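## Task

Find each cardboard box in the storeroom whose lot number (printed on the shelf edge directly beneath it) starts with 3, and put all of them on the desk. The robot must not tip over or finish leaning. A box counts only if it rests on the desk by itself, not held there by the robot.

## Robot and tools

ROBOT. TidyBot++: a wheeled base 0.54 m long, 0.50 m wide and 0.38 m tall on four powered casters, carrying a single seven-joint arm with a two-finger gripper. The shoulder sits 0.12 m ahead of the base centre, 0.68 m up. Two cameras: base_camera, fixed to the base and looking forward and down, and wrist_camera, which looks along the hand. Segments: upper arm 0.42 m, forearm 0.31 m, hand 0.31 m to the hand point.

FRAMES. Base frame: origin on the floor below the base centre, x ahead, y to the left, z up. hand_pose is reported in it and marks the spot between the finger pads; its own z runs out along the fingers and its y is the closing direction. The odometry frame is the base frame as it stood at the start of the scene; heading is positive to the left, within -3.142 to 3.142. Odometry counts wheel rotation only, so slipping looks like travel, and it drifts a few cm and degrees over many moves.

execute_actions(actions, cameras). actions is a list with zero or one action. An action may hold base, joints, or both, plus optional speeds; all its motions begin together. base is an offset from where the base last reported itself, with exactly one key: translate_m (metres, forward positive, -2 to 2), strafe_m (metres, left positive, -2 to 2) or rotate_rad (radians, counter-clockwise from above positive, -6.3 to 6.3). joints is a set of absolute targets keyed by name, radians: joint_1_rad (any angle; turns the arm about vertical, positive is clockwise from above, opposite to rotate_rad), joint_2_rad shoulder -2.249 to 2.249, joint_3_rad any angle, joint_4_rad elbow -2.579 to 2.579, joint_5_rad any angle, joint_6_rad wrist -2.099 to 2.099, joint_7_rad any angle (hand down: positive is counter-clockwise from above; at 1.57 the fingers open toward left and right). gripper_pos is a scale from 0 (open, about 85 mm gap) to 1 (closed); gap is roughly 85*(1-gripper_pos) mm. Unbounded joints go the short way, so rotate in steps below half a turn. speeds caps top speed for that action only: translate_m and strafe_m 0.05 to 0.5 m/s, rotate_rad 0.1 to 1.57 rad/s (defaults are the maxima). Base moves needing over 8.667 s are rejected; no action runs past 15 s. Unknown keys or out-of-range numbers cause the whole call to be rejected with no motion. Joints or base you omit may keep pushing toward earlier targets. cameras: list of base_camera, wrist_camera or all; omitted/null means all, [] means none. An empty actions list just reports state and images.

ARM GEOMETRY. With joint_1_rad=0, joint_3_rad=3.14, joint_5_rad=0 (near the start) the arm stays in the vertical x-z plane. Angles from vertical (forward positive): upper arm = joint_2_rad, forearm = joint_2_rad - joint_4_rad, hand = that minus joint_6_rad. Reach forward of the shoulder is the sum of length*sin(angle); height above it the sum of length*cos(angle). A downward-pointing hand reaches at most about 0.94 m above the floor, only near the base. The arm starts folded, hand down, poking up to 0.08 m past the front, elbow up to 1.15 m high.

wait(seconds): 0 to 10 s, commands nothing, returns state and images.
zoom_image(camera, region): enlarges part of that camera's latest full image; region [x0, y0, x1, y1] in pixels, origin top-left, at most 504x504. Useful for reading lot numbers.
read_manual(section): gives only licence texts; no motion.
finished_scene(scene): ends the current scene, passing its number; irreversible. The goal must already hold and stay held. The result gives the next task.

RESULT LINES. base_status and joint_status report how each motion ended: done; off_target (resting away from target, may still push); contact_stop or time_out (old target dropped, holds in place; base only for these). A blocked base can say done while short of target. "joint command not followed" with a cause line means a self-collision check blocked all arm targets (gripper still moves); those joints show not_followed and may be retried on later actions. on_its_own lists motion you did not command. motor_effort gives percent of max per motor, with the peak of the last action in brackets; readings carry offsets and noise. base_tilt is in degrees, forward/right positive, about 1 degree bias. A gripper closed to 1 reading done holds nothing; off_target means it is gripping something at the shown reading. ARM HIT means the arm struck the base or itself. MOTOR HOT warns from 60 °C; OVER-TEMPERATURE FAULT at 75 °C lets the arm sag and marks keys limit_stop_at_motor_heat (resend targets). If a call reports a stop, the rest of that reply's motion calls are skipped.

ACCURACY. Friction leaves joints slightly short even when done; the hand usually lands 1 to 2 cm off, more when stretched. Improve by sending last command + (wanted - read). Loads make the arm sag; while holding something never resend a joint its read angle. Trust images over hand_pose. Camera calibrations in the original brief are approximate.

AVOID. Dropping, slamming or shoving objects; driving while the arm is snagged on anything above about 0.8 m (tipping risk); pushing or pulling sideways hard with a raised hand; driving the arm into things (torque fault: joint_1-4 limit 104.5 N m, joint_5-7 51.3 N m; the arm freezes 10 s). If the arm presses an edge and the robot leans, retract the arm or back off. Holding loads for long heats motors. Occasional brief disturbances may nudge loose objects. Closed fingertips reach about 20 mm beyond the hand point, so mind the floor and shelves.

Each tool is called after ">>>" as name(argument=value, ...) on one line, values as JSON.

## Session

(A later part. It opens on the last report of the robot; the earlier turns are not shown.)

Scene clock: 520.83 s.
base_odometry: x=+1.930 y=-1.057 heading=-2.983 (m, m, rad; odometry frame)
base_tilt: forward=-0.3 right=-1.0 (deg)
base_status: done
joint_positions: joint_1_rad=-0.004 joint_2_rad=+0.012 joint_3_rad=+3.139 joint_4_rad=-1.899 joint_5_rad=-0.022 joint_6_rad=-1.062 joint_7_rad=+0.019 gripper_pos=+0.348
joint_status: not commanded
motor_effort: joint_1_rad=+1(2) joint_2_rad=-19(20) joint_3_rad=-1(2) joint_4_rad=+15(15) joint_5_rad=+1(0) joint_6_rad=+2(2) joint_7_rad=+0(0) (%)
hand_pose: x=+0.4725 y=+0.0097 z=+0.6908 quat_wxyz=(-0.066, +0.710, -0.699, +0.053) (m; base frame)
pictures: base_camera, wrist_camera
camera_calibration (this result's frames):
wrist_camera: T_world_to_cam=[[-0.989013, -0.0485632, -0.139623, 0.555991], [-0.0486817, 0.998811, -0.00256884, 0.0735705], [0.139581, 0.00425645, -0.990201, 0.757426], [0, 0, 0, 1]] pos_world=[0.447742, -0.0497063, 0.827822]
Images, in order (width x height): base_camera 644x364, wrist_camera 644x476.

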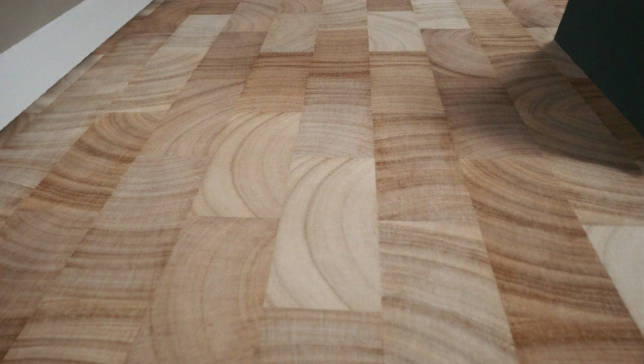

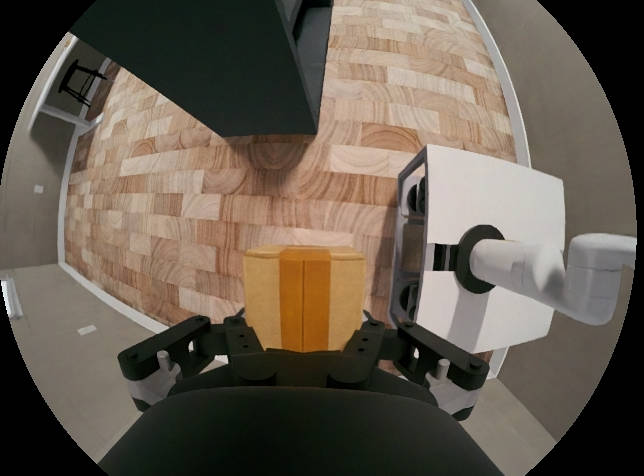

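>>> execute_actions(actions=[{"base":{"translate_m":1.4}}], cameras=["base_camera"])

>>> execute_actions(actions=[{"base":{"strafe_m":-1.3},"joints":{"joint_2_rad":0.2,"joint_4_rad":-1.4,"joint_6_rad":-1.5}}])

Scene clock: 533.27 s.
base_odometry: x=+0.548 y=-1.281 heading=-2.982 (m, m, rad; odometry frame)
base_tilt: forward=-0.3 right=-1.0 (deg)
base_status: done
joint_positions: joint_1_rad=-0.004 joint_2_rad=+0.011 joint_3_rad=+3.139 joint_4_rad=-1.899 joint_5_rad=-0.022 joint_6_rad=-1.063 joint_7_rad=+0.019 gripper_pos=+0.348
joint_status: not commanded
motor_effort: joint_1_rad=+1(0) joint_2_rad=-18(22) joint_3_rad=-1(0) joint_4_rad=+15(16) joint_5_rad=+1(1) joint_6_rad=+2(3) joint_7_rad=+0(0) (%)
hand_pose: x=+0.4722 y=+0.0097 z=+0.6909 quat_wxyz=(-0.066, +0.710, -0.699, +0.053) (m; base frame)
pictures: base_camera
Images, in order (width x height): base_camera 644x364.

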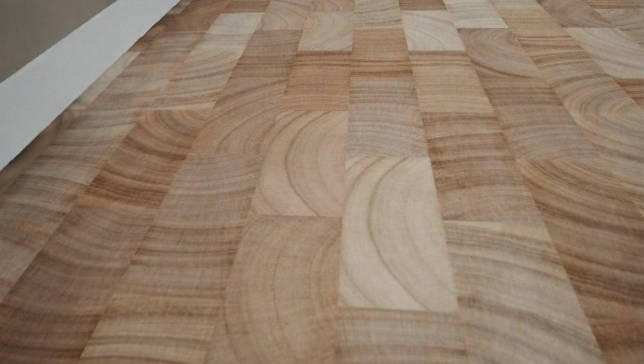

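Scene clock: 537.23 s.
base_odometry: x=+0.341 y=+0.003 heading=-2.982 (m, m, rad; odometry frame)
base_tilt: forward=-0.3 right=-1.0 (deg)
base_status: done
joint_positions: joint_1_rad=-0.003 joint_2_rad=+0.184 joint_3_rad=+3.139 joint_4_rad=-1.412 joint_5_rad=-0.021 joint_6_rad=-1.455 joint_7_rad=+0.019 gripper_pos=+0.348
joint_status: all done
motor_effort: joint_1_rad=+0(2) joint_2_rad=-25(26) joint_3_rad=+0(1) joint_4_rad=+15(16) joint_5_rad=+1(0) joint_6_rad=+1(2) joint_7_rad=+0(0) (%)
hand_pose: x=+0.5384 y=+0.0102 z=+0.7777 quat_wxyz=(-0.039, +0.714, -0.698, +0.025) (m; base frame)
pictures: base_camera, wrist_camera
camera_calibration (this result's frames):
wrist_camera: T_world_to_cam=[[-0.996458, -0.0560353, -0.0627087, 0.577529], [-0.0562658, 0.998414, 0.00191509, 0.0771132], [0.062502, 0.00543666, -0.99803, 0.881833], [0, 0, 0, 1]] pos_world=[0.524706, -0.0494231, 0.916165]
Images, in order (width x height): base_camera 644x364, wrist_camera 644x476.

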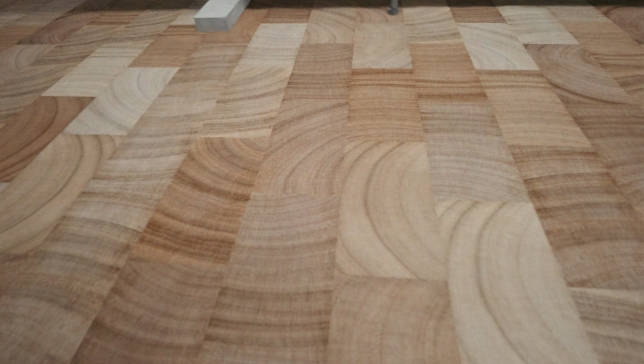

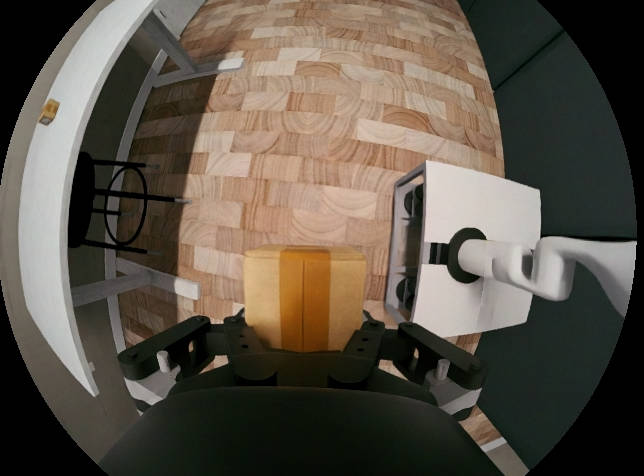

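>>> execute_actions(actions=[{"base":{"strafe_m":-0.35},"joints":{"joint_2_rad":0.57,"joint_4_rad":-0.615,"joint_6_rad":-1.78}}], cameras=[])

>>> execute_actions(actions=[{"base":{"translate_m":0.55},"speeds":{"translate_m":0.3}}])

Scene clock: 547.87 s.
base_odometry: x=+0.285 y=+0.348 heading=-2.982 (m, m, rad; odometry frame)
base_tilt: forward=-0.3 right=-0.9 (deg)
base_status: done
joint_positions: joint_1_rad=+0.004 joint_2_rad=+0.557 joint_3_rad=+3.140 joint_4_rad=-0.628 joint_5_rad=-0.020 joint_6_rad=-1.735 joint_7_rad=+0.019 gripper_pos=+0.348
joint_status: all done
motor_effort: joint_1_rad=+0(3) joint_2_rad=-38(38) joint_3_rad=-1(2) joint_4_rad=+15(16) joint_5_rad=+0(0) joint_6_rad=+2(3) joint_7_rad=+1(0) (%)
hand_pose: x=+0.7011 y=+0.0060 z=+0.8536 quat_wxyz=(-0.085, +0.710, -0.695, +0.072) (m; base frame)
pictures: none
No camera images: the call's "cameras" was empty. Leave "cameras" out to get every camera's image.

Scene clock: 550.67 s.
base_odometry: x=-0.258 y=+0.261 heading=-2.982 (m, m, rad; odometry frame)
base_tilt: forward=-0.3 right=-1.0 (deg)
base_status: done
joint_positions: joint_1_rad=+0.004 joint_2_rad=+0.567 joint_3_rad=+3.140 joint_4_rad=-0.627 joint_5_rad=-0.020 joint_6_rad=-1.740 joint_7_rad=+0.019 gripper_pos=+0.348
joint_status: not commanded
motor_effort: joint_1_rad=+1(1) joint_2_rad=-39(41) joint_3_rad=-1(1) joint_4_rad=+16(17) joint_5_rad=+1(1) joint_6_rad=+2(3) joint_7_rad=+0(0) (%)
hand_pose: x=+0.7015 y=+0.0060 z=+0.8483 quat_wxyz=(-0.080, +0.711, -0.695, +0.067) (m; base frame)
pictures: base_camera, wrist_camera
camera_calibration (this result's frames):
wrist_camera: T_world_to_cam=[[-0.982256, -0.0536462, -0.179708, 0.833611], [-0.0534764, 0.998552, -0.0057932, 0.0949106], [0.179758, 0.00391971, -0.983703, 0.847736], [0, 0, 0, 1]] pos_world=[0.671508, -0.053376, 0.984277]
Images, in order (width x height): base_camera 644x364, wrist_camera 644x476.

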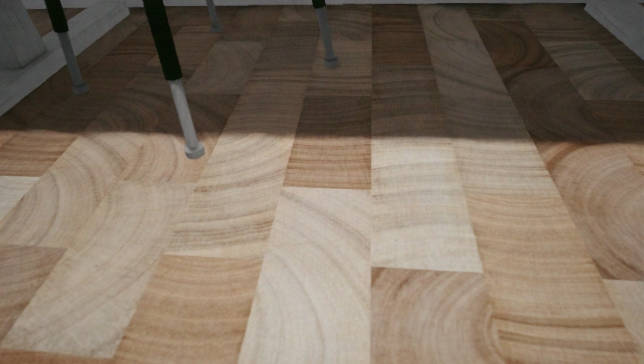

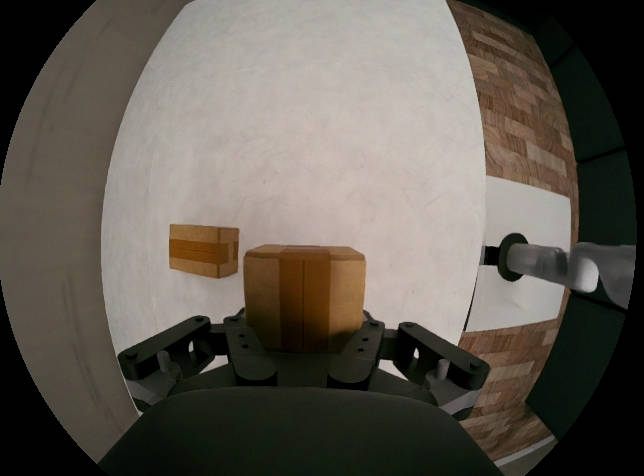

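>>> execute_actions(actions=[{"base":{"strafe_m":-0.16},"speeds":{"strafe_m":0.2}}], cameras=[])

>>> execute_actions(actions=[{"joints":{"joint_2_rad":0.68,"joint_6_rad":-1.76}}], cameras=["wrist_camera"])

Scene clock: 558.03 s.
base_odometry: x=-0.284 y=+0.419 heading=-2.982 (m, m, rad; odometry frame)
base_tilt: forward=-0.3 right=-0.9 (deg)
base_status: done
joint_positions: joint_1_rad=+0.004 joint_2_rad=+0.567 joint_3_rad=+3.140 joint_4_rad=-0.626 joint_5_rad=-0.020 joint_6_rad=-1.740 joint_7_rad=+0.019 gripper_pos=+0.348
joint_status: not commanded
motor_effort: joint_1_rad=+0(5) joint_2_rad=-39(40) joint_3_rad=-1(3) joint_4_rad=+15(15) joint_5_rad=+1(0) joint_6_rad=+2(2) joint_7_rad=+1(0) (%)
hand_pose: x=+0.7015 y=+0.0058 z=+0.8483 quat_wxyz=(-0.080, +0.711, -0.696, +0.067) (m; base frame)
pictures: none
No camera images: the call's "cameras" was empty. Leave "cameras" out to get every camera's image.

Scene clock: 559.10 s.
base_odometry: x=-0.284 y=+0.419 heading=-2.982 (m, m, rad; odometry frame)
base_tilt: forward=-0.3 right=-1.0 (deg)
base_status: not commanded
joint_positions: joint_1_rad=+0.004 joint_2_rad=+0.687 joint_3_rad=+3.140 joint_4_rad=-0.622 joint_5_rad=-0.020 joint_6_rad=-1.740 joint_7_rad=+0.019 gripper_pos=+0.348
joint_status: all done
motor_effort: joint_1_rad=+0(1) joint_2_rad=-42(46) joint_3_rad=-1(1) joint_4_rad=+15(17) joint_5_rad=+0(1) joint_6_rad=+0(2) joint_7_rad=+1(0) (%)
hand_pose: x=+0.7182 y=+0.0057 z=+0.7784 quat_wxyz=(-0.040, +0.713, -0.699, +0.026) (m; base frame)
pictures: wrist_camera
camera_calibration (this result's frames):
wrist_camera: T_world_to_cam=[[-0.996518, -0.0532893, -0.0641266, 0.757661], [-0.0534437, 0.998571, 0.000694156, 0.0906143], [0.0639979, 0.0041189, -0.997942, 0.870202], [0, 0, 0, 1]] pos_world=[0.704174, -0.0536939, 0.916934]
Images, in order (width x height): wrist_camera 644x476.

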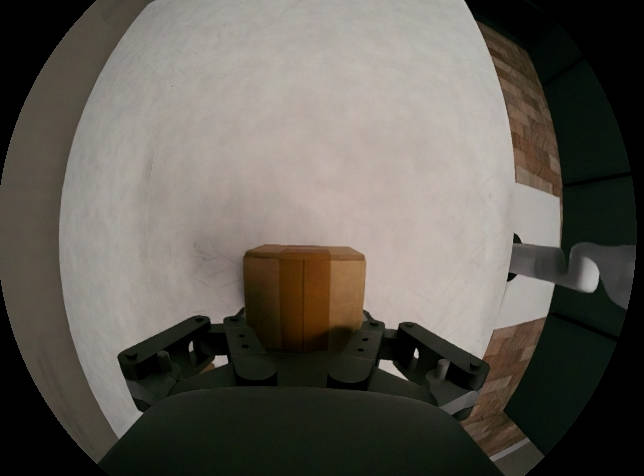

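>>> execute_actions(actions=[{"joints":{"joint_2_rad":0.70}}], cameras=[])

>>> execute_actions(actions=[{"joints":{"gripper_pos":0.0}}], cameras=["wrist_camera"])

>>> execute_actions(actions=[{"joints":{"joint_2_rad":0.5}}], cameras=["wrist_camera"])

Scene clock: 563.33 s.
base_odometry: x=-0.284 y=+0.419 heading=-2.982 (m, m, rad; odometry frame)
base_tilt: forward=-0.3 right=-1.0 (deg)
base_status: not commanded
joint_positions: joint_1_rad=+0.004 joint_2_rad=+0.692 joint_3_rad=+3.140 joint_4_rad=-0.622 joint_5_rad=-0.020 joint_6_rad=-1.740 joint_7_rad=+0.019 gripper_pos=+0.348
joint_status: all done
motor_effort: joint_1_rad=+0(0) joint_2_rad=-43(43) joint_3_rad=-1(2) joint_4_rad=+15(16) joint_5_rad=+1(1) joint_6_rad=+1(1) joint_7_rad=+0(1) (%)
hand_pose: x=+0.7187 y=+0.0057 z=+0.7753 quat_wxyz=(-0.038, +0.714, -0.699, +0.024) (m; base frame)
pictures: none
No camera images: the call's "cameras" was empty. Leave "cameras" out to get every camera's image.

Scene clock: 564.43 s.
base_odometry: x=-0.284 y=+0.419 heading=-2.982 (m, m, rad; odometry frame)
base_tilt: forward=-0.2 right=-1.0 (deg)
base_status: not commanded
joint_positions: joint_1_rad=+0.004 joint_2_rad=+0.692 joint_3_rad=+3.140 joint_4_rad=-0.622 joint_5_rad=-0.020 joint_6_rad=-1.740 joint_7_rad=+0.019 gripper_pos=+0.000
joint_status: all done
motor_effort: joint_1_rad=+0(0) joint_2_rad=-41(43) joint_3_rad=-1(1) joint_4_rad=+15(15) joint_5_rad=+1(0) joint_6_rad=+1(1) joint_7_rad=+0(0) (%)
hand_pose: x=+0.7187 y=+0.0057 z=+0.7753 quat_wxyz=(-0.038, +0.714, -0.699, +0.024) (m; base frame)
pictures: wrist_camera
camera_calibration (this result's frames):
wrist_camera: T_world_to_cam=[[-0.996826, -0.0532885, -0.0591407, 0.754342], [-0.05344, 0.998571, 0.000981535, 0.0904207], [0.0590038, 0.0041389, -0.998249, 0.870965], [0, 0, 0, 1]] pos_world=[0.705389, -0.0536986, 0.913964]
Images, in order (width x height): wrist_camera 644x476.

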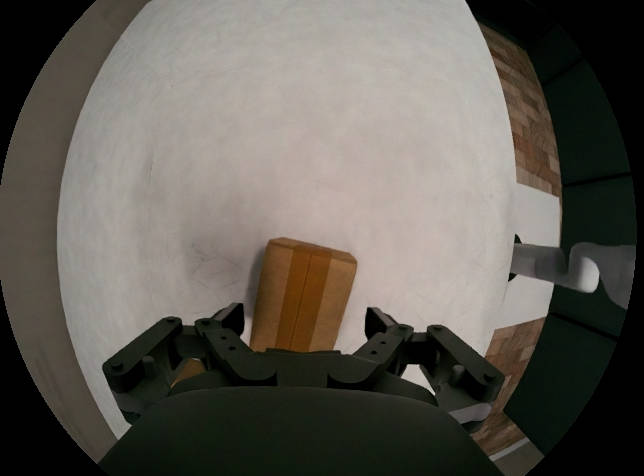

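Scene clock: 565.87 s.
base_odometry: x=-0.284 y=+0.419 heading=-2.982 (m, m, rad; odometry frame)
base_tilt: forward=-0.2 right=-1.0 (deg)
base_status: not commanded
joint_positions: joint_1_rad=+0.004 joint_2_rad=+0.494 joint_3_rad=+3.140 joint_4_rad=-0.615 joint_5_rad=-0.020 joint_6_rad=-1.740 joint_7_rad=+0.019 gripper_pos=+0.000
joint_status: all done
motor_effort: joint_1_rad=+0(0) joint_2_rad=-35(45) joint_3_rad=-1(1) joint_4_rad=+14(16) joint_5_rad=+1(1) joint_6_rad=+3(3) joint_7_rad=+0(1) (%)
hand_pose: x=+0.6897 y=+0.0058 z=+0.8940 quat_wxyz=(-0.109, +0.707, -0.692, +0.097) (m; base frame)
pictures: wrist_camera
camera_calibration (this result's frames):
wrist_camera: T_world_to_cam=[[-0.963938, -0.0534119, -0.260713, 0.890013], [-0.0524324, 0.998567, -0.010716, 0.0984038], [0.260912, 0.00334018, -0.965357, 0.822485], [0, 0, 0, 1]] pos_world=[0.648481, -0.0534728, 1.02708]
Images, in order (width x height): wrist_camera 644x476.

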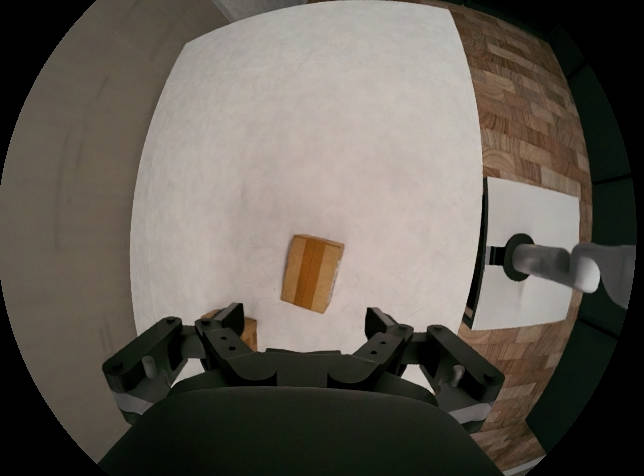

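>>> execute_actions(actions=[{"base":{"translate_m":-0.55}}], cameras=[])

>>> execute_actions(actions=[{"base":{"rotate_rad":-1.571},"joints":{"joint_2_rad":-0.39,"joint_4_rad":-2.5,"joint_6_rad":-0.1,"joint_7_rad":1.57}}], cameras=[])

>>> execute_actions(actions=[{"base":{"translate_m":1.0}}])

Scene clock: 573.80 s.
base_odometry: x=+0.259 y=+0.507 heading=-2.982 (m, m, rad; odometry frame)
base_tilt: forward=-0.3 right=-1.0 (deg)
base_status: done
joint_positions: joint_1_rad=+0.004 joint_2_rad=+0.495 joint_3_rad=+3.140 joint_4_rad=-0.615 joint_5_rad=-0.020 joint_6_rad=-1.740 joint_7_rad=+0.019 gripper_pos=+0.000
joint_status: not commanded
motor_effort: joint_1_rad=+0(0) joint_2_rad=-34(38) joint_3_rad=-1(1) joint_4_rad=+15(15) joint_5_rad=+1(1) joint_6_rad=+3(3) joint_7_rad=+1(0) (%)
hand_pose: x=+0.6898 y=+0.0058 z=+0.8939 quat_wxyz=(-0.109, +0.707, -0.692, +0.097) (m; base frame)
pictures: none
No camera images: the call's "cameras" was empty. Leave "cameras" out to get every camera's image.

Scene clock: 576.83 s.
base_odometry: x=+0.259 y=+0.507 heading=+1.731 (m, m, rad; odometry frame)
base_tilt: forward=-0.3 right=-1.0 (deg)
base_status: done
joint_positions: joint_1_rad=+0.014 joint_2_rad=-0.370 joint_3_rad=+3.150 joint_4_rad=-2.493 joint_5_rad=-0.018 joint_6_rad=-0.146 joint_7_rad=+1.548 gripper_pos=+0.000
joint_status: all done
motor_effort: joint_1_rad=+1(5) joint_2_rad=-5(37) joint_3_rad=+0(5) joint_4_rad=+16(17) joint_5_rad=+1(1) joint_6_rad=+7(8) joint_7_rad=+1(0) (%)
hand_pose: x=+0.4730 y=-0.0058 z=+0.7093 quat_wxyz=(-0.007, +0.906, -0.029, +0.423) (m; base frame)
pictures: none
No camera images: the call's "cameras" was empty. Leave "cameras" out to get every camera's image.

Scene clock: 580.20 s.
base_odometry: x=+0.101 y=+1.495 heading=+1.730 (m, m, rad; odometry frame)
base_tilt: forward=-0.3 right=-1.0 (deg)
base_status: done
joint_positions: joint_1_rad=+0.014 joint_2_rad=-0.375 joint_3_rad=+3.150 joint_4_rad=-2.494 joint_5_rad=-0.018 joint_6_rad=-0.143 joint_7_rad=+1.548 gripper_pos=+0.000
joint_status: not commanded
motor_effort: joint_1_rad=+1(1) joint_2_rad=-6(7) joint_3_rad=+0(0) joint_4_rad=+16(17) joint_5_rad=+1(1) joint_6_rad=+7(8) joint_7_rad=+1(0) (%)
hand_pose: x=+0.4730 y=-0.0058 z=+0.7112 quat_wxyz=(-0.007, +0.904, -0.029, +0.426) (m; base frame)
pictures: base_camera, wrist_camera
camera_calibration (this result's frames):
wrist_camera: T_world_to_cam=[[-0.0475192, -0.998842, 0.00756391, 0.00301422], [-0.625536, 0.0238541, -0.77983, 0.909081], [0.778747, -0.0417885, -0.625945, 0.215975], [0, 0, 0, 1]] pos_world=[0.400617, -0.00964929, 0.844095]
Images, in order (width x height): base_camera 644x364, wrist_camera 644x476.

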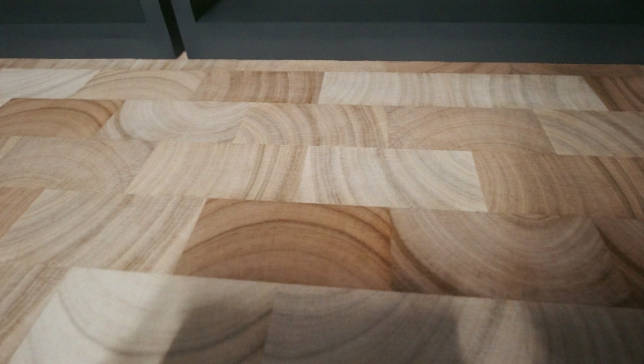

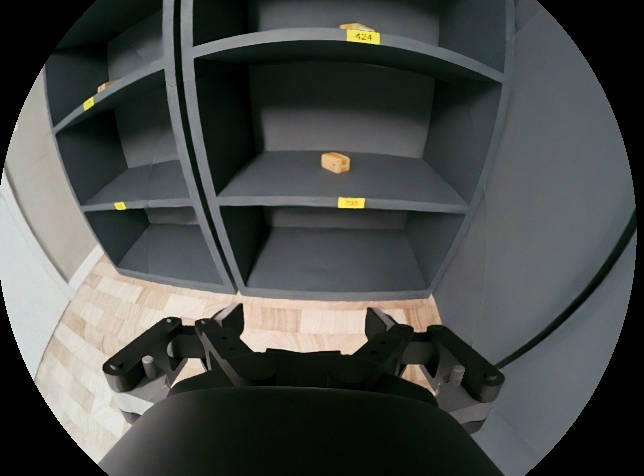

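>>> execute_actions(actions=[{"base":{"translate_m":0.2},"joints":{"joint_6_rad":-0.3}}], cameras=["wrist_camera"])

>>> zoom_image(camera="wrist_camera", region=[300, 110, 420, 230])

Scene clock: 584.40 s.
base_odometry: x=+0.069 y=+1.692 heading=+1.730 (m, m, rad; odometry frame)
base_tilt: forward=-0.3 right=-1.1 (deg)
base_status: done
joint_positions: joint_1_rad=+0.014 joint_2_rad=-0.379 joint_3_rad=+3.150 joint_4_rad=-2.501 joint_5_rad=-0.018 joint_6_rad=-0.271 joint_7_rad=+1.548 gripper_pos=+0.000
joint_status: all done
motor_effort: joint_1_rad=+0(1) joint_2_rad=-5(9) joint_3_rad=+0(1) joint_4_rad=+16(17) joint_5_rad=+1(1) joint_6_rad=+6(9) joint_7_rad=+1(1) (%)
hand_pose: x=+0.4431 y=-0.0044 z=+0.6800 quat_wxyz=(-0.007, +0.930, -0.029, +0.366) (m; base frame)
pictures: wrist_camera
camera_calibration (this result's frames):
wrist_camera: T_world_to_cam=[[-0.0440039, -0.998987, 0.0094053, 0.000489861], [-0.722013, 0.025294, -0.691417, 0.848683], [0.690479, -0.0372158, -0.722394, 0.324582], [0, 0, 0, 1]] pos_world=[0.388665, -0.00889766, 0.821266]
Images, in order (width x height): wrist_camera 644x476.

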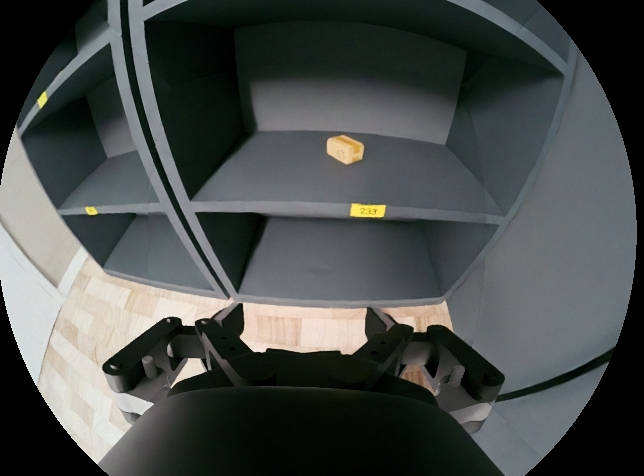

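Region (300, 110, 420, 230) of wrist_camera's 644x476 image, scaled by 4.200.

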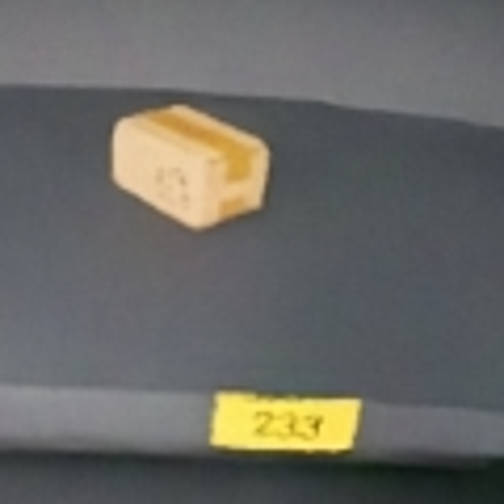

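>>> finished_scene(scene=1)

The scene is finished: the task was done.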